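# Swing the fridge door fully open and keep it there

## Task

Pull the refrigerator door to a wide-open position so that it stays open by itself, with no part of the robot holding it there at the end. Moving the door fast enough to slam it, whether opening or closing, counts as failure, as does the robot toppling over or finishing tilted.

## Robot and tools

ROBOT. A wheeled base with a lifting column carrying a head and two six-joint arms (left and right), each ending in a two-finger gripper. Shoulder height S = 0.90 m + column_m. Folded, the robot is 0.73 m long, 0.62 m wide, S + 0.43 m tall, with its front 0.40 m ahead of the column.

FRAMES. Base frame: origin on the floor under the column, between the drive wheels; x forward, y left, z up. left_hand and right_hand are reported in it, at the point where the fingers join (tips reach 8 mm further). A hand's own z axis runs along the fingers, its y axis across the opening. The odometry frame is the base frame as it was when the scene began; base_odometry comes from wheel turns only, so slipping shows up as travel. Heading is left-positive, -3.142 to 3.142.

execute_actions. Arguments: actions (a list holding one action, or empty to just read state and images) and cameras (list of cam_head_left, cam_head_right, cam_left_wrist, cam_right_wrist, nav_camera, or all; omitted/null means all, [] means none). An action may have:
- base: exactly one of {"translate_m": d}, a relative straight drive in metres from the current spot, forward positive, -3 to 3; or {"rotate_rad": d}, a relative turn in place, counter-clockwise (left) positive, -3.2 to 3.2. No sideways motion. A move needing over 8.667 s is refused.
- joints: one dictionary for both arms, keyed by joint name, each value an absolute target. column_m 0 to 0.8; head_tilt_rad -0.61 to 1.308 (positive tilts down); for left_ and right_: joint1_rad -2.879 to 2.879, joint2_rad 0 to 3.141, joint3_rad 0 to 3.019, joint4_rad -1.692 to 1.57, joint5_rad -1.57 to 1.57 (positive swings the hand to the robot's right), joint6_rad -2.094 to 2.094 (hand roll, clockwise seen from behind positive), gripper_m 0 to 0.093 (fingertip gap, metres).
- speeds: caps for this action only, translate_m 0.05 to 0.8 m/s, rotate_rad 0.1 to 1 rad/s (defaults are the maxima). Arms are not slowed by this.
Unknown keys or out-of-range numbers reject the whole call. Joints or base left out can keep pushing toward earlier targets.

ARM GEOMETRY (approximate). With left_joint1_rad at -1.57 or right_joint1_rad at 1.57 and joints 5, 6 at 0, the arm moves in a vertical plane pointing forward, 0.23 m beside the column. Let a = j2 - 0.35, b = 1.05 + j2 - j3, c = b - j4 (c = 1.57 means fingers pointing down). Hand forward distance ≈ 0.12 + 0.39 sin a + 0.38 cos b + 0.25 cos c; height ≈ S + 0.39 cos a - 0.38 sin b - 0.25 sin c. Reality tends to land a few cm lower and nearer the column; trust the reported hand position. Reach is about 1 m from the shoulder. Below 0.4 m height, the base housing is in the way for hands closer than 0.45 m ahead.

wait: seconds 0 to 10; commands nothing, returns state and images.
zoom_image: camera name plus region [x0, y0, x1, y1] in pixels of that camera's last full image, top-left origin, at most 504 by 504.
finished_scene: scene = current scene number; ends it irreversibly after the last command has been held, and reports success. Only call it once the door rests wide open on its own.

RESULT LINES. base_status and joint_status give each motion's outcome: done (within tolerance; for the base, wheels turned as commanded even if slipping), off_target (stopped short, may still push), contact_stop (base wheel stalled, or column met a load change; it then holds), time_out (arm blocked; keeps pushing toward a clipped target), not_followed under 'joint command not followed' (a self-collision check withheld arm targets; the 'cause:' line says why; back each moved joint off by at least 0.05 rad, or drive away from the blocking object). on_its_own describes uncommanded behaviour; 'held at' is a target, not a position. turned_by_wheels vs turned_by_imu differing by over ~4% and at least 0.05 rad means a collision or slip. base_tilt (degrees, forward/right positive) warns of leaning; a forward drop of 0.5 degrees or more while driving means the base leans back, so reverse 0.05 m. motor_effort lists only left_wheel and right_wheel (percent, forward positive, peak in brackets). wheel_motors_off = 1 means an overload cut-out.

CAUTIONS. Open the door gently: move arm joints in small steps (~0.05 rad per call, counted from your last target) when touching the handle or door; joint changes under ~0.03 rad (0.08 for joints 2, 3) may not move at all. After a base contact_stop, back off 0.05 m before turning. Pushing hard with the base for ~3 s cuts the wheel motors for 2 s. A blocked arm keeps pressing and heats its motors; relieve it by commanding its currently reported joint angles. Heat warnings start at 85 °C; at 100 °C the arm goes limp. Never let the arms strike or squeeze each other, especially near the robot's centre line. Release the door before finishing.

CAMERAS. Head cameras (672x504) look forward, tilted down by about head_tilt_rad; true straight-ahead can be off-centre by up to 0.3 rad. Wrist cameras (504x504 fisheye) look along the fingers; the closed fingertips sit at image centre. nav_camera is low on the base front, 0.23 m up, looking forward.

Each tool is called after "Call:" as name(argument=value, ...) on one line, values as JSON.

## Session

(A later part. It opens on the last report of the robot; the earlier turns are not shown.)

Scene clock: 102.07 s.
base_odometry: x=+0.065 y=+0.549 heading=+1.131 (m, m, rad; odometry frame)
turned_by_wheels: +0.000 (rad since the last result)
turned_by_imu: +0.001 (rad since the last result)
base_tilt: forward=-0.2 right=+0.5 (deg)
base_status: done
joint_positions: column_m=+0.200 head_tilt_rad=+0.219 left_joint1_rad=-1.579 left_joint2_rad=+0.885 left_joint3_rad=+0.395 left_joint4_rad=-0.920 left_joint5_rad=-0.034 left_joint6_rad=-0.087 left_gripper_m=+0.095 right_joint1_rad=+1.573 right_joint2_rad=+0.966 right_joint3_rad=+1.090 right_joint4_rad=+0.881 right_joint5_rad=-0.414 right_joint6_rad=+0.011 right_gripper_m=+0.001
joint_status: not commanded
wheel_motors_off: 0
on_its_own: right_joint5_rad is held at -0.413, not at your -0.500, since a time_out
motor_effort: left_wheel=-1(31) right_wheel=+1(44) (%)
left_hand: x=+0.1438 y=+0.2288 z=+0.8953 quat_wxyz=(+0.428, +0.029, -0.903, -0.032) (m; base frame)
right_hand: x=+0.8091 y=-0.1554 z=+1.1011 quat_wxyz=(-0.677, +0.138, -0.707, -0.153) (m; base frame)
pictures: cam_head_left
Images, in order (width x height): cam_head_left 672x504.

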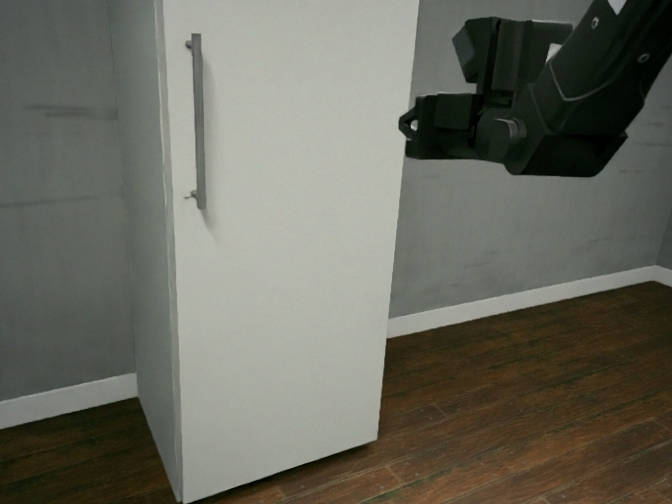

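Call:
execute_actions(actions=[{"base":{"translate_m":0.2},"joints":{"right_gripper_m":0.09,"right_joint5_rad":0}}], cameras=[])

Call:
execute_actions(actions=[{"base":{"rotate_rad":0.34}}], cameras=[])

Call:
execute_actions(actions=[{"base":{"translate_m":0.295},"speeds":{"translate_m":0.1}}], cameras=[])

Call:
execute_actions(actions=[{"joints":{"right_gripper_m":0.0,"right_joint5_rad":-0.5}}], cameras=[])

Scene clock: 104.23 s.
base_odometry: x=+0.150 y=+0.730 heading=+1.132 (m, m, rad; odometry frame)
turned_by_wheels: +0.001 (rad since the last result)
turned_by_imu: +0.002 (rad since the last result)
base_tilt: forward=+0.0 right=+0.7 (deg)
base_status: done
joint_positions: column_m=+0.200 head_tilt_rad=+0.219 left_joint1_rad=-1.579 left_joint2_rad=+0.885 left_joint3_rad=+0.397 left_joint4_rad=-0.920 left_joint5_rad=-0.034 left_joint6_rad=-0.087 left_gripper_m=+0.095 right_joint1_rad=+1.573 right_joint2_rad=+0.965 right_joint3_rad=+1.091 right_joint4_rad=+0.881 right_joint5_rad=-0.003 right_joint6_rad=+0.010 right_gripper_m=+0.090
joint_status: all done
wheel_motors_off: 0
motor_effort: left_wheel=+2(39) right_wheel=-3(45) (%)
left_hand: x=+0.1452 y=+0.2288 z=+0.8949 quat_wxyz=(+0.426, +0.029, -0.904, -0.032) (m; base frame)
right_hand: x=+0.8239 y=-0.2241 z=+1.1011 quat_wxyz=(-0.693, -0.003, -0.721, -0.006) (m; base frame)
pictures: none
No camera images: the call's "cameras" was empty. Leave "cameras" out to get every camera's image.

Scene clock: 105.87 s.
base_odometry: x=+0.150 y=+0.729 heading=+1.471 (m, m, rad; odometry frame)
turned_by_wheels: +0.339 (rad since the last result)
turned_by_imu: +0.341 (rad since the last result)
base_tilt: forward=-0.2 right=+0.7 (deg)
base_status: done
joint_positions: column_m=+0.200 head_tilt_rad=+0.219 left_joint1_rad=-1.579 left_joint2_rad=+0.885 left_joint3_rad=+0.397 left_joint4_rad=-0.920 left_joint5_rad=-0.034 left_joint6_rad=-0.087 left_gripper_m=+0.095 right_joint1_rad=+1.573 right_joint2_rad=+0.965 right_joint3_rad=+1.091 right_joint4_rad=+0.881 right_joint5_rad=-0.002 right_joint6_rad=+0.010 right_gripper_m=+0.090
joint_status: not commanded
wheel_motors_off: 0
motor_effort: left_wheel=+0(36) right_wheel=+2(33) (%)
left_hand: x=+0.1452 y=+0.2288 z=+0.8949 quat_wxyz=(+0.426, +0.029, -0.904, -0.032) (m; base frame)
right_hand: x=+0.8239 y=-0.2245 z=+1.1011 quat_wxyz=(-0.693, -0.003, -0.721, -0.005) (m; base frame)
pictures: none
No camera images: the call's "cameras" was empty. Leave "cameras" out to get every camera's image.

Scene clock: 109.63 s.
base_odometry: x=+0.180 y=+1.023 heading=+1.471 (m, m, rad; odometry frame)
turned_by_wheels: +0.000 (rad since the last result)
turned_by_imu: +0.001 (rad since the last result)
base_tilt: forward=-0.5 right=+0.6 (deg)
base_status: done
joint_positions: column_m=+0.200 head_tilt_rad=+0.219 left_joint1_rad=-1.579 left_joint2_rad=+0.885 left_joint3_rad=+0.396 left_joint4_rad=-0.920 left_joint5_rad=-0.034 left_joint6_rad=-0.087 left_gripper_m=+0.095 right_joint1_rad=+1.573 right_joint2_rad=+0.964 right_joint3_rad=+1.091 right_joint4_rad=+0.881 right_joint5_rad=-0.002 right_joint6_rad=+0.010 right_gripper_m=+0.090
joint_status: not commanded
wheel_motors_off: 0
motor_effort: left_wheel=+1(29) right_wheel=+0(44) (%)
left_hand: x=+0.1442 y=+0.2288 z=+0.8952 quat_wxyz=(+0.427, +0.029, -0.903, -0.032) (m; base frame)
right_hand: x=+0.8239 y=-0.2245 z=+1.1017 quat_wxyz=(-0.693, -0.003, -0.721, -0.005) (m; base frame)
pictures: none
No camera images: the call's "cameras" was empty. Leave "cameras" out to get every camera's image.

Scene clock: 112.23 s.
base_odometry: x=+0.180 y=+1.023 heading=+1.471 (m, m, rad; odometry frame)
turned_by_wheels: +0.000 (rad since the last result)
turned_by_imu: +0.000 (rad since the last result)
base_tilt: forward=-0.1 right=+0.7 (deg)
base_status: not commanded
joint_positions: column_m=+0.200 head_tilt_rad=+0.219 left_joint1_rad=-1.579 left_joint2_rad=+0.885 left_joint3_rad=+0.396 left_joint4_rad=-0.920 left_joint5_rad=-0.034 left_joint6_rad=-0.087 left_gripper_m=+0.095 right_joint1_rad=+1.435 right_joint2_rad=+0.971 right_joint3_rad=+1.105 right_joint4_rad=+0.881 right_joint5_rad=-0.324 right_joint6_rad=+0.079 right_gripper_m=+0.015
joint_status: right_joint5_rad time_out (moved -0.322 of -0.498); right_gripper_m off_target (ended at +0.015, target +0.000)
wheel_motors_off: 0
on_its_own: right_joint5_rad reads -0.324 and still pushes toward -0.425 since a time_out (your -0.500 is given up)
motor_effort: left_wheel=-24(26) right_wheel=+16(16) (%)
left_hand: x=+0.1442 y=+0.2288 z=+0.8952 quat_wxyz=(+0.427, +0.029, -0.903, -0.032) (m; base frame)
right_hand: x=+0.8213 y=-0.2210 z=+1.1007 quat_wxyz=(-0.680, +0.100, -0.722, -0.078) (m; base frame)
pictures: none
No camera images: the call's "cameras" was empty. Leave "cameras" out to get every camera's image.

Call:
execute_actions(actions=[{"base":{"translate_m":-0.2},"speeds":{"translate_m":0.05}}], cameras=[])

Call:
execute_actions(actions=[{"base":{"rotate_rad":-0.25},"speeds":{"rotate_rad":0.1}}], cameras=["cam_head_left"])

Scene clock: 119.77 s.
base_odometry: x=+0.161 y=+0.831 heading=+1.429 (m, m, rad; odometry frame)
turned_by_wheels: -0.042 (rad since the last result)
turned_by_imu: -0.041 (rad since the last result)
base_tilt: forward=-0.4 right=+0.5 (deg)
base_status: translate_m off_target (by the wheels' count: -0.192 of -0.200)
joint_positions: column_m=+0.200 head_tilt_rad=+0.219 left_joint1_rad=-1.579 left_joint2_rad=+0.885 left_joint3_rad=+0.395 left_joint4_rad=-0.920 left_joint5_rad=-0.034 left_joint6_rad=-0.087 left_gripper_m=+0.095 right_joint1_rad=+1.374 right_joint2_rad=+1.019 right_joint3_rad=+1.175 right_joint4_rad=+0.869 right_joint5_rad=-0.249 right_joint6_rad=+0.137 right_gripper_m=+0.015
joint_status: not commanded
wheel_motors_off: 0
on_its_own: right_joint5_rad reads -0.249 and still pushes toward -0.425 since a time_out (your -0.500 is given up); left_wheel is at rest, and its effort (-37) is outside its rest range (-35 to +35)
motor_effort: left_wheel=-37(71) right_wheel=+4(38) (%)
left_hand: x=+0.1438 y=+0.2288 z=+0.8953 quat_wxyz=(+0.428, +0.029, -0.903, -0.032) (m; base frame)
right_hand: x=+0.8448 y=-0.2591 z=+1.0998 quat_wxyz=(-0.686, +0.061, -0.724, -0.041) (m; base frame)
pictures: none
No camera images: the call's "cameras" was empty. Leave "cameras" out to get every camera's image.

Scene clock: 122.93 s.
base_odometry: x=+0.161 y=+0.832 heading=+1.179 (m, m, rad; odometry frame)
turned_by_wheels: -0.249 (rad since the last result)
turned_by_imu: -0.253 (rad since the last result)
base_tilt: forward=-0.2 right=+0.7 (deg)
base_status: done
joint_positions: column_m=+0.200 head_tilt_rad=+0.219 left_joint1_rad=-1.579 left_joint2_rad=+0.885 left_joint3_rad=+0.395 left_joint4_rad=-0.920 left_joint5_rad=-0.034 left_joint6_rad=-0.087 left_gripper_m=+0.095 right_joint1_rad=+1.570 right_joint2_rad=+0.970 right_joint3_rad=+1.095 right_joint4_rad=+0.884 right_joint5_rad=-0.435 right_joint6_rad=-0.034 right_gripper_m=+0.015
joint_status: not commanded
wheel_motors_off: 0
on_its_own: right_joint5_rad is held at -0.425, not at your -0.500, since a time_out
motor_effort: left_wheel=+2(31) right_wheel=-2(24) (%)
left_hand: x=+0.1438 y=+0.2288 z=+0.8953 quat_wxyz=(+0.428, +0.029, -0.903, -0.032) (m; base frame)
right_hand: x=+0.8093 y=-0.1534 z=+1.1010 quat_wxyz=(-0.680, +0.162, -0.701, -0.143) (m; base frame)
pictures: cam_head_left
Images, in order (width x height): cam_head_left 672x504.

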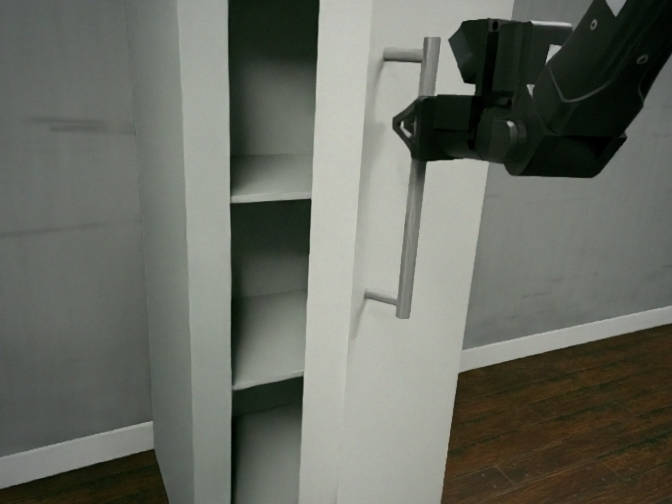

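Call:
execute_actions(actions=[{"base":{"translate_m":-0.15},"speeds":{"translate_m":0.05}}], cameras=[])

Call:
execute_actions(actions=[{"base":{"rotate_rad":-0.25},"speeds":{"rotate_rad":0.1}}], cameras=["cam_head_left"])

Scene clock: 126.87 s.
base_odometry: x=+0.103 y=+0.693 heading=+1.179 (m, m, rad; odometry frame)
turned_by_wheels: -0.001 (rad since the last result)
turned_by_imu: +0.001 (rad since the last result)
base_tilt: forward=-0.1 right=+0.8 (deg)
base_status: done
joint_positions: column_m=+0.200 head_tilt_rad=+0.219 left_joint1_rad=-1.579 left_joint2_rad=+0.885 left_joint3_rad=+0.394 left_joint4_rad=-0.920 left_joint5_rad=-0.034 left_joint6_rad=-0.087 left_gripper_m=+0.095 right_joint1_rad=+1.578 right_joint2_rad=+0.963 right_joint3_rad=+1.091 right_joint4_rad=+0.881 right_joint5_rad=-0.426 right_joint6_rad=+0.011 right_gripper_m=+0.001
joint_status: not commanded
wheel_motors_off: 0
on_its_own: right_joint5_rad is held at -0.425, not at your -0.500, since a time_out; right_gripper_m moved -0.014 to your old target +0.000
motor_effort: left_wheel=+0(49) right_wheel=+1(45) (%)
left_hand: x=+0.1436 y=+0.2288 z=+0.8954 quat_wxyz=(+0.428, +0.029, -0.903, -0.032) (m; base frame)
right_hand: x=+0.8084 y=-0.1520 z=+1.1036 quat_wxyz=(-0.677, +0.142, -0.704, -0.159) (m; base frame)
pictures: none
No camera images: the call's "cameras" was empty. Leave "cameras" out to get every camera's image.

Scene clock: 129.93 s.
base_odometry: x=+0.103 y=+0.693 heading=+0.930 (m, m, rad; odometry frame)
turned_by_wheels: -0.249 (rad since the last result)
turned_by_imu: -0.249 (rad since the last result)
base_tilt: forward=-0.4 right=+0.4 (deg)
base_status: done
joint_positions: column_m=+0.200 head_tilt_rad=+0.219 left_joint1_rad=-1.579 left_joint2_rad=+0.885 left_joint3_rad=+0.394 left_joint4_rad=-0.920 left_joint5_rad=-0.034 left_joint6_rad=-0.087 left_gripper_m=+0.095 right_joint1_rad=+1.575 right_joint2_rad=+0.963 right_joint3_rad=+1.091 right_joint4_rad=+0.881 right_joint5_rad=-0.426 right_joint6_rad=+0.010 right_gripper_m=+0.001
joint_status: not commanded
wheel_motors_off: 0
on_its_own: right_joint5_rad is held at -0.425, not at your -0.500, since a time_out
motor_effort: left_wheel=+2(40) right_wheel=+0(32) (%)
left_hand: x=+0.1436 y=+0.2288 z=+0.8954 quat_wxyz=(+0.428, +0.029, -0.903, -0.032) (m; base frame)
right_hand: x=+0.8085 y=-0.1531 z=+1.1034 quat_wxyz=(-0.677, +0.142, -0.705, -0.157) (m; base frame)
pictures: cam_head_left
Images, in order (width x height): cam_head_left 672x504.

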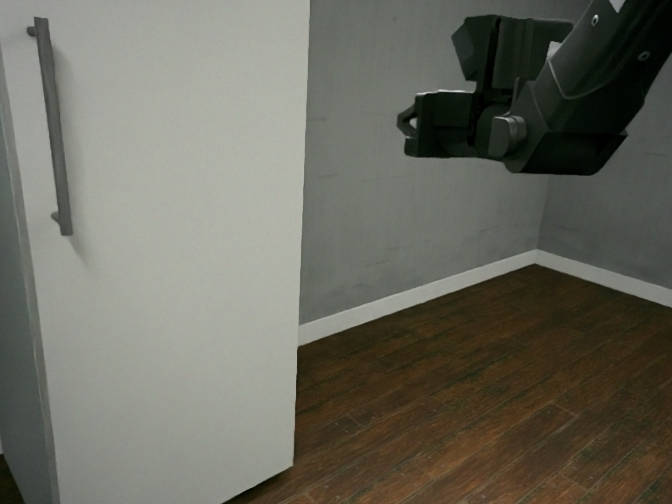

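Call:
execute_actions(actions=[{"base":{"rotate_rad":0.25},"joints":{"right_gripper_m":0.09,"right_joint5_rad":0}}], cameras=[])

Call:
execute_actions(actions=[{"base":{"translate_m":0.15}}], cameras=[])

Call:
execute_actions(actions=[{"base":{"rotate_rad":0.29}}], cameras=[])

Call:
execute_actions(actions=[{"base":{"translate_m":0.193},"speeds":{"translate_m":0.1}}], cameras=[])

Call:
execute_actions(actions=[{"joints":{"right_gripper_m":0.0,"right_joint5_rad":-0.5}}], cameras=[])

Scene clock: 131.60 s.
base_odometry: x=+0.103 y=+0.693 heading=+1.178 (m, m, rad; odometry frame)
turned_by_wheels: +0.249 (rad since the last result)
turned_by_imu: +0.251 (rad since the last result)
base_tilt: forward=+0.1 right=+0.6 (deg)
base_status: done
joint_positions: column_m=+0.200 head_tilt_rad=+0.219 left_joint1_rad=-1.579 left_joint2_rad=+0.885 left_joint3_rad=+0.394 left_joint4_rad=-0.920 left_joint5_rad=-0.034 left_joint6_rad=-0.087 left_gripper_m=+0.095 right_joint1_rad=+1.573 right_joint2_rad=+0.963 right_joint3_rad=+1.091 right_joint4_rad=+0.881 right_joint5_rad=-0.003 right_joint6_rad=+0.010 right_gripper_m=+0.090
joint_status: all done
wheel_motors_off: 0
motor_effort: left_wheel=+0(37) right_wheel=+0(18) (%)
left_hand: x=+0.1436 y=+0.2288 z=+0.8954 quat_wxyz=(+0.428, +0.029, -0.903, -0.032) (m; base frame)
right_hand: x=+0.8240 y=-0.2239 z=+1.1025 quat_wxyz=(-0.693, -0.003, -0.721, -0.006) (m; base frame)
pictures: none
No camera images: the call's "cameras" was empty. Leave "cameras" out to get every camera's image.

Scene clock: 133.37 s.
base_odometry: x=+0.160 y=+0.831 heading=+1.178 (m, m, rad; odometry frame)
turned_by_wheels: +0.000 (rad since the last result)
turned_by_imu: +0.000 (rad since the last result)
base_tilt: forward=-0.2 right=+0.6 (deg)
base_status: done
joint_positions: column_m=+0.200 head_tilt_rad=+0.219 left_joint1_rad=-1.579 left_joint2_rad=+0.885 left_joint3_rad=+0.396 left_joint4_rad=-0.920 left_joint5_rad=-0.034 left_joint6_rad=-0.087 left_gripper_m=+0.095 right_joint1_rad=+1.573 right_joint2_rad=+0.963 right_joint3_rad=+1.091 right_joint4_rad=+0.881 right_joint5_rad=-0.003 right_joint6_rad=+0.010 right_gripper_m=+0.090
joint_status: not commanded
wheel_motors_off: 0
motor_effort: left_wheel=+1(33) right_wheel=+2(29) (%)
left_hand: x=+0.1446 y=+0.2288 z=+0.8951 quat_wxyz=(+0.427, +0.029, -0.903, -0.032) (m; base frame)
right_hand: x=+0.8240 y=-0.2239 z=+1.1029 quat_wxyz=(-0.694, -0.003, -0.720, -0.006) (m; base frame)
pictures: none
No camera images: the call's "cameras" was empty. Leave "cameras" out to get every camera's image.

Scene clock: 134.90 s.
base_odometry: x=+0.160 y=+0.831 heading=+1.467 (m, m, rad; odometry frame)
turned_by_wheels: +0.289 (rad since the last result)
turned_by_imu: +0.290 (rad since the last result)
base_tilt: forward=-0.2 right=+0.5 (deg)
base_status: done
joint_positions: column_m=+0.200 head_tilt_rad=+0.219 left_joint1_rad=-1.579 left_joint2_rad=+0.885 left_joint3_rad=+0.396 left_joint4_rad=-0.920 left_joint5_rad=-0.034 left_joint6_rad=-0.087 left_gripper_m=+0.095 right_joint1_rad=+1.573 right_joint2_rad=+0.963 right_joint3_rad=+1.091 right_joint4_rad=+0.881 right_joint5_rad=-0.002 right_joint6_rad=+0.010 right_gripper_m=+0.090
joint_status: not commanded
wheel_motors_off: 0
motor_effort: left_wheel=-1(33) right_wheel=+1(31) (%)
left_hand: x=+0.1446 y=+0.2288 z=+0.8951 quat_wxyz=(+0.427, +0.029, -0.903, -0.032) (m; base frame)
right_hand: x=+0.8240 y=-0.2243 z=+1.1029 quat_wxyz=(-0.694, -0.003, -0.720, -0.005) (m; base frame)
pictures: none
No camera images: the call's "cameras" was empty. Leave "cameras" out to get every camera's image.

Scene clock: 137.70 s.
base_odometry: x=+0.181 y=+1.023 heading=+1.467 (m, m, rad; odometry frame)
turned_by_wheels: +0.000 (rad since the last result)
turned_by_imu: +0.001 (rad since the last result)
base_tilt: forward=-0.2 right=+0.5 (deg)
base_status: done
joint_positions: column_m=+0.200 head_tilt_rad=+0.219 left_joint1_rad=-1.579 left_joint2_rad=+0.885 left_joint3_rad=+0.396 left_joint4_rad=-0.920 left_joint5_rad=-0.034 left_joint6_rad=-0.087 left_gripper_m=+0.095 right_joint1_rad=+1.573 right_joint2_rad=+0.962 right_joint3_rad=+1.091 right_joint4_rad=+0.881 right_joint5_rad=-0.002 right_joint6_rad=+0.010 right_gripper_m=+0.090
joint_status: not commanded
wheel_motors_off: 0
motor_effort: left_wheel=+0(33) right_wheel=+0(43) (%)
left_hand: x=+0.1444 y=+0.2288 z=+0.8951 quat_wxyz=(+0.427, +0.029, -0.903, -0.032) (m; base frame)
right_hand: x=+0.8240 y=-0.2243 z=+1.1032 quat_wxyz=(-0.694, -0.003, -0.720, -0.005) (m; base frame)
pictures: none
No camera images: the call's "cameras" was empty. Leave "cameras" out to get every camera's image.

Scene clock: 140.30 s.
base_odometry: x=+0.181 y=+1.023 heading=+1.467 (m, m, rad; odometry frame)
turned_by_wheels: +0.000 (rad since the last result)
turned_by_imu: +0.000 (rad since the last result)
base_tilt: forward=-0.1 right=+0.6 (deg)
base_status: not commanded
joint_positions: column_m=+0.200 head_tilt_rad=+0.219 left_joint1_rad=-1.579 left_joint2_rad=+0.885 left_joint3_rad=+0.396 left_joint4_rad=-0.920 left_joint5_rad=-0.034 left_joint6_rad=-0.087 left_gripper_m=+0.095 right_joint1_rad=+1.450 right_joint2_rad=+0.969 right_joint3_rad=+1.107 right_joint4_rad=+0.881 right_joint5_rad=-0.343 right_joint6_rad=+0.067 right_gripper_m=+0.015
joint_status: right_joint5_rad time_out (moved -0.341 of -0.498); right_gripper_m off_target (ended at +0.015, target +0.000)
wheel_motors_off: 0
on_its_own: right_joint5_rad reads -0.343 and still pushes toward -0.437 since a time_out (your -0.500 is given up)
motor_effort: left_wheel=-22(23) right_wheel=+13(13) (%)
left_hand: x=+0.1444 y=+0.2288 z=+0.8951 quat_wxyz=(+0.427, +0.029, -0.903, -0.032) (m; base frame)
right_hand: x=+0.8211 y=-0.2121 z=+1.1026 quat_wxyz=(-0.681, +0.109, -0.719, -0.087) (m; base frame)
pictures: none
No camera images: the call's "cameras" was empty. Leave "cameras" out to get every camera's image.

Call:
execute_actions(actions=[{"base":{"translate_m":-0.2},"speeds":{"translate_m":0.05}}], cameras=[])

Call:
execute_actions(actions=[{"base":{"rotate_rad":-0.55},"speeds":{"rotate_rad":0.1}}], cameras=["cam_head_left"])

Scene clock: 147.73 s.
base_odometry: x=+0.160 y=+0.829 heading=+1.432 (m, m, rad; odometry frame)
turned_by_wheels: -0.035 (rad since the last result)
turned_by_imu: -0.033 (rad since the last result)
base_tilt: forward=-0.2 right=+0.6 (deg)
base_status: translate_m off_target (by the wheels' count: -0.195 of -0.200)
joint_positions: column_m=+0.200 head_tilt_rad=+0.219 left_joint1_rad=-1.579 left_joint2_rad=+0.885 left_joint3_rad=+0.395 left_joint4_rad=-0.920 left_joint5_rad=-0.034 left_joint6_rad=-0.087 left_gripper_m=+0.095 right_joint1_rad=+1.371 right_joint2_rad=+1.016 right_joint3_rad=+1.176 right_joint4_rad=+0.864 right_joint5_rad=-0.253 right_joint6_rad=+0.139 right_gripper_m=+0.015
joint_status: not commanded
wheel_motors_off: 0
on_its_own: right_joint5_rad reads -0.253 and still pushes toward -0.437 since a time_out (your -0.500 is given up)
motor_effort: left_wheel=-27(57) right_wheel=+2(41) (%)
left_hand: x=+0.1440 y=+0.2288 z=+0.8953 quat_wxyz=(+0.427, +0.029, -0.903, -0.032) (m; base frame)
right_hand: x=+0.8451 y=-0.2593 z=+1.1015 quat_wxyz=(-0.686, +0.062, -0.724, -0.041) (m; base frame)
pictures: none
No camera images: the call's "cameras" was empty. Leave "cameras" out to get every camera's image.

Scene clock: 154.63 s.
base_odometry: x=+0.160 y=+0.829 heading=+0.889 (m, m, rad; odometry frame)
turned_by_wheels: -0.543 (rad since the last result)
turned_by_imu: -0.548 (rad since the last result)
base_tilt: forward=-0.4 right=+0.6 (deg)
base_status: done
joint_positions: column_m=+0.200 head_tilt_rad=+0.219 left_joint1_rad=-1.579 left_joint2_rad=+0.885 left_joint3_rad=+0.395 left_joint4_rad=-0.920 left_joint5_rad=-0.034 left_joint6_rad=-0.087 left_gripper_m=+0.095 right_joint1_rad=+1.578 right_joint2_rad=+1.003 right_joint3_rad=+1.155 right_joint4_rad=+0.871 right_joint5_rad=-0.419 right_joint6_rad=-0.035 right_gripper_m=+0.015
joint_status: not commanded
wheel_motors_off: 0
on_its_own: right_joint5_rad is held at -0.437, not at your -0.500, since a time_out
motor_effort: left_wheel=+9(22) right_wheel=-7(42) (%)
left_hand: x=+0.1440 y=+0.2288 z=+0.8953 quat_wxyz=(+0.427, +0.029, -0.903, -0.032) (m; base frame)
right_hand: x=+0.8285 y=-0.1528 z=+1.1032 quat_wxyz=(-0.686, +0.157, -0.697, -0.141) (m; base frame)
pictures: cam_head_left
Images, in order (width x height): cam_head_left 672x504.

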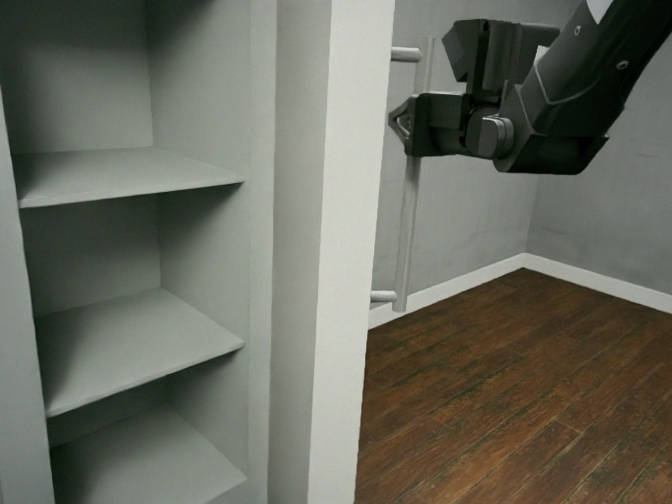

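Call:
execute_actions(actions=[{"base":{"rotate_rad":-0.35},"speeds":{"rotate_rad":0.1}}], cameras=["cam_head_left"])

Scene clock: 158.90 s.
base_odometry: x=+0.160 y=+0.829 heading=+0.539 (m, m, rad; odometry frame)
turned_by_wheels: -0.349 (rad since the last result)
turned_by_imu: -0.346 (rad since the last result)
base_tilt: forward=-0.3 right=+0.5 (deg)
base_status: done
joint_positions: column_m=+0.200 head_tilt_rad=+0.219 left_joint1_rad=-1.579 left_joint2_rad=+0.885 left_joint3_rad=+0.395 left_joint4_rad=-0.920 left_joint5_rad=-0.034 left_joint6_rad=-0.087 left_gripper_m=+0.095 right_joint1_rad=+1.567 right_joint2_rad=+0.963 right_joint3_rad=+1.096 right_joint4_rad=+0.881 right_joint5_rad=-0.439 right_joint6_rad=-0.010 right_gripper_m=+0.001
joint_status: not commanded
wheel_motors_off: 0
on_its_own: right_joint5_rad is held at -0.437, not at your -0.500, since a time_out; right_gripper_m moved -0.014 to your old target +0.000
motor_effort: left_wheel=+4(33) right_wheel=-3(74) (%)
left_hand: x=+0.1440 y=+0.2288 z=+0.8953 quat_wxyz=(+0.427, +0.029, -0.903, -0.032) (m; base frame)
right_hand: x=+0.8094 y=-0.1538 z=+1.1055 quat_wxyz=(-0.679, +0.155, -0.701, -0.151) (m; base frame)
pictures: cam_head_left
Images, in order (width x height): cam_head_left 672x504.

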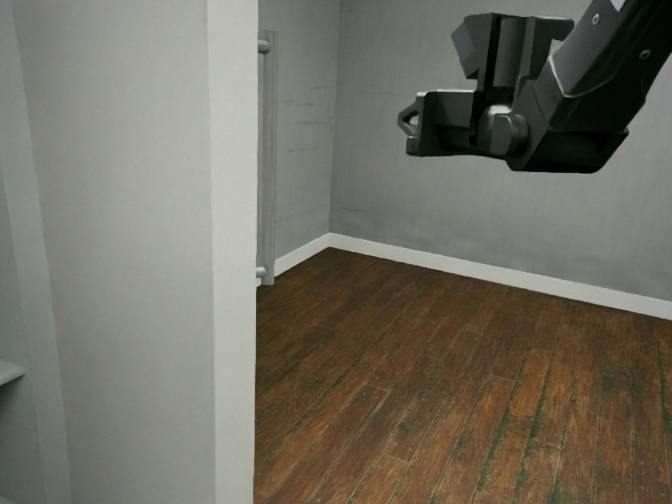

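Now push from inside: back, turn left, forward, sweep right.

Call:
execute_actions(actions=[{"base":{"translate_m":-0.2},"joints":{"right_joint5_rad":0}}], cameras=[])

Call:
execute_actions(actions=[{"base":{"rotate_rad":0.75}}], cameras=["cam_head_left"])

Scene clock: 160.97 s.
base_odometry: x=-0.011 y=+0.727 heading=+0.539 (m, m, rad; odometry frame)
turned_by_wheels: -0.001 (rad since the last result)
turned_by_imu: +0.000 (rad since the last result)
base_tilt: forward=-0.1 right=+0.6 (deg)
base_status: done
joint_positions: column_m=+0.200 head_tilt_rad=+0.219 left_joint1_rad=-1.579 left_joint2_rad=+0.885 left_joint3_rad=+0.393 left_joint4_rad=-0.920 left_joint5_rad=-0.034 left_joint6_rad=-0.087 left_gripper_m=+0.095 right_joint1_rad=+1.567 right_joint2_rad=+0.961 right_joint3_rad=+1.094 right_joint4_rad=+0.881 right_joint5_rad=-0.002 right_joint6_rad=-0.010 right_gripper_m=+0.001
joint_status: all done
wheel_motors_off: 0
motor_effort: left_wheel=-1(35) right_wheel=+1(45) (%)
left_hand: x=+0.1428 y=+0.2288 z=+0.8957 quat_wxyz=(+0.428, +0.029, -0.903, -0.032) (m; base frame)
right_hand: x=+0.8249 y=-0.2265 z=+1.1053 quat_wxyz=(-0.695, +0.005, -0.719, +0.005) (m; base frame)
pictures: none
No camera images: the call's "cameras" was empty. Leave "cameras" out to get every camera's image.

Scene clock: 163.27 s.
base_odometry: x=-0.011 y=+0.727 heading=+1.288 (m, m, rad; odometry frame)
turned_by_wheels: +0.749 (rad since the last result)
turned_by_imu: +0.758 (rad since the last result)
base_tilt: forward=-0.2 right=+0.6 (deg)
base_status: done
joint_positions: column_m=+0.200 head_tilt_rad=+0.219 left_joint1_rad=-1.579 left_joint2_rad=+0.885 left_joint3_rad=+0.393 left_joint4_rad=-0.920 left_joint5_rad=-0.034 left_joint6_rad=-0.087 left_gripper_m=+0.095 right_joint1_rad=+1.569 right_joint2_rad=+0.961 right_joint3_rad=+1.094 right_joint4_rad=+0.881 right_joint5_rad=-0.001 right_joint6_rad=-0.010 right_gripper_m=+0.001
joint_status: not commanded
wheel_motors_off: 0
motor_effort: left_wheel=-3(28) right_wheel=+3(38) (%)
left_hand: x=+0.1428 y=+0.2288 z=+0.8957 quat_wxyz=(+0.428, +0.029, -0.903, -0.032) (m; base frame)
right_hand: x=+0.8249 y=-0.2261 z=+1.1053 quat_wxyz=(-0.695, +0.004, -0.719, +0.004) (m; base frame)
pictures: cam_head_left
Images, in order (width x height): cam_head_left 672x504.

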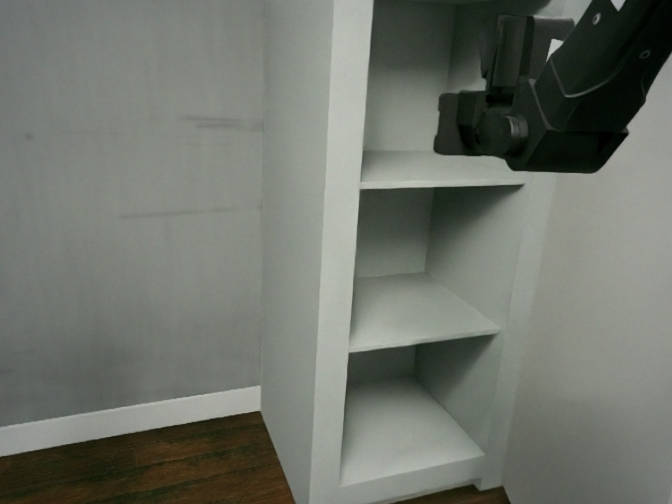

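Call:
execute_actions(actions=[{"base":{"translate_m":0.2},"speeds":{"translate_m":0.2}}], cameras=[])

Call:
execute_actions(actions=[{"base":{"rotate_rad":-0.8},"speeds":{"rotate_rad":0.15}}], cameras=[])

Call:
execute_actions(actions=[{"base":{"translate_m":-0.3},"speeds":{"translate_m":0.1}}], cameras=["cam_head_left","nav_camera"])

Scene clock: 165.50 s.
base_odometry: x=+0.044 y=+0.919 heading=+1.289 (m, m, rad; odometry frame)
turned_by_wheels: +0.001 (rad since the last result)
turned_by_imu: +0.001 (rad since the last result)
base_tilt: forward=-0.4 right=+0.6 (deg)
base_status: done
joint_positions: column_m=+0.200 head_tilt_rad=+0.219 left_joint1_rad=-1.579 left_joint2_rad=+0.885 left_joint3_rad=+0.395 left_joint4_rad=-0.920 left_joint5_rad=-0.034 left_joint6_rad=-0.087 left_gripper_m=+0.095 right_joint1_rad=+1.569 right_joint2_rad=+0.961 right_joint3_rad=+1.094 right_joint4_rad=+0.881 right_joint5_rad=-0.001 right_joint6_rad=-0.010 right_gripper_m=+0.001
joint_status: not commanded
wheel_motors_off: 0
motor_effort: left_wheel=+1(34) right_wheel=-1(42) (%)
left_hand: x=+0.1438 y=+0.2288 z=+0.8953 quat_wxyz=(+0.428, +0.029, -0.903, -0.032) (m; base frame)
right_hand: x=+0.8249 y=-0.2261 z=+1.1056 quat_wxyz=(-0.695, +0.004, -0.719, +0.004) (m; base frame)
pictures: none
No camera images: the call's "cameras" was empty. Leave "cameras" out to get every camera's image.

Scene clock: 171.47 s.
base_odometry: x=+0.044 y=+0.919 heading=+0.489 (m, m, rad; odometry frame)
turned_by_wheels: -0.799 (rad since the last result)
turned_by_imu: -0.807 (rad since the last result)
base_tilt: forward=-0.3 right=+0.5 (deg)
base_status: done
joint_positions: column_m=+0.200 head_tilt_rad=+0.219 left_joint1_rad=-1.579 left_joint2_rad=+0.885 left_joint3_rad=+0.395 left_joint4_rad=-0.920 left_joint5_rad=-0.034 left_joint6_rad=-0.087 left_gripper_m=+0.095 right_joint1_rad=+1.574 right_joint2_rad=+0.961 right_joint3_rad=+1.094 right_joint4_rad=+0.881 right_joint5_rad=-0.002 right_joint6_rad=-0.010 right_gripper_m=+0.001
joint_status: not commanded
wheel_motors_off: 0
motor_effort: left_wheel=+4(26) right_wheel=-3(29) (%)
left_hand: x=+0.1438 y=+0.2288 z=+0.8953 quat_wxyz=(+0.428, +0.029, -0.903, -0.032) (m; base frame)
right_hand: x=+0.8249 y=-0.2239 z=+1.1056 quat_wxyz=(-0.695, +0.004, -0.719, +0.001) (m; base frame)
pictures: none
No camera images: the call's "cameras" was empty. Leave "cameras" out to get every camera's image.

Scene clock: 175.33 s.
base_odometry: x=-0.220 y=+0.778 heading=+0.489 (m, m, rad; odometry frame)
turned_by_wheels: +0.000 (rad since the last result)
turned_by_imu: +0.001 (rad since the last result)
base_tilt: forward=-0.1 right=+0.7 (deg)
base_status: done
joint_positions: column_m=+0.200 head_tilt_rad=+0.219 left_joint1_rad=-1.579 left_joint2_rad=+0.885 left_joint3_rad=+0.395 left_joint4_rad=-0.920 left_joint5_rad=-0.034 left_joint6_rad=-0.087 left_gripper_m=+0.095 right_joint1_rad=+1.574 right_joint2_rad=+0.961 right_joint3_rad=+1.094 right_joint4_rad=+0.881 right_joint5_rad=-0.002 right_joint6_rad=-0.010 right_gripper_m=+0.001
joint_status: not commanded
wheel_motors_off: 0
motor_effort: left_wheel=+0(29) right_wheel=+0(46) (%)
left_hand: x=+0.1440 y=+0.2288 z=+0.8953 quat_wxyz=(+0.427, +0.029, -0.903, -0.032) (m; base frame)
right_hand: x=+0.8248 y=-0.2239 z=+1.1055 quat_wxyz=(-0.695, +0.004, -0.719, +0.001) (m; base frame)
pictures: cam_head_left, nav_camera
Images, in order (width x height): cam_head_left 672x504, nav_camera 672x504.

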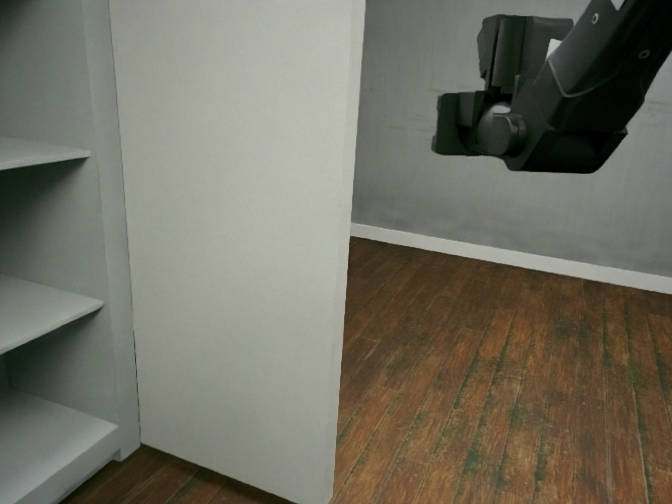

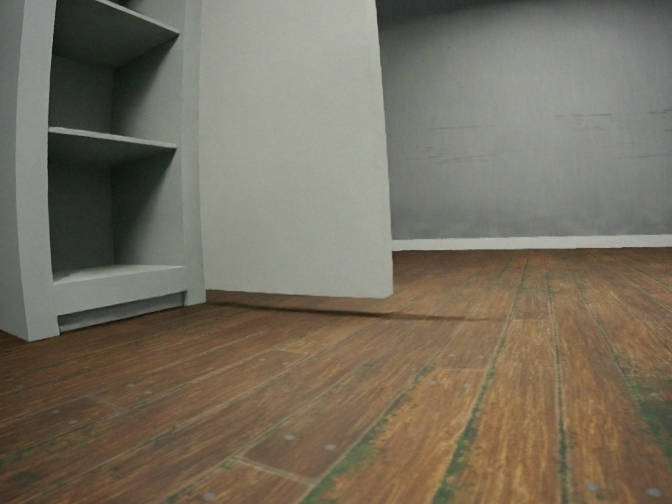

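Call:
finished_scene(scene=2)

The scene is finished: the task was done.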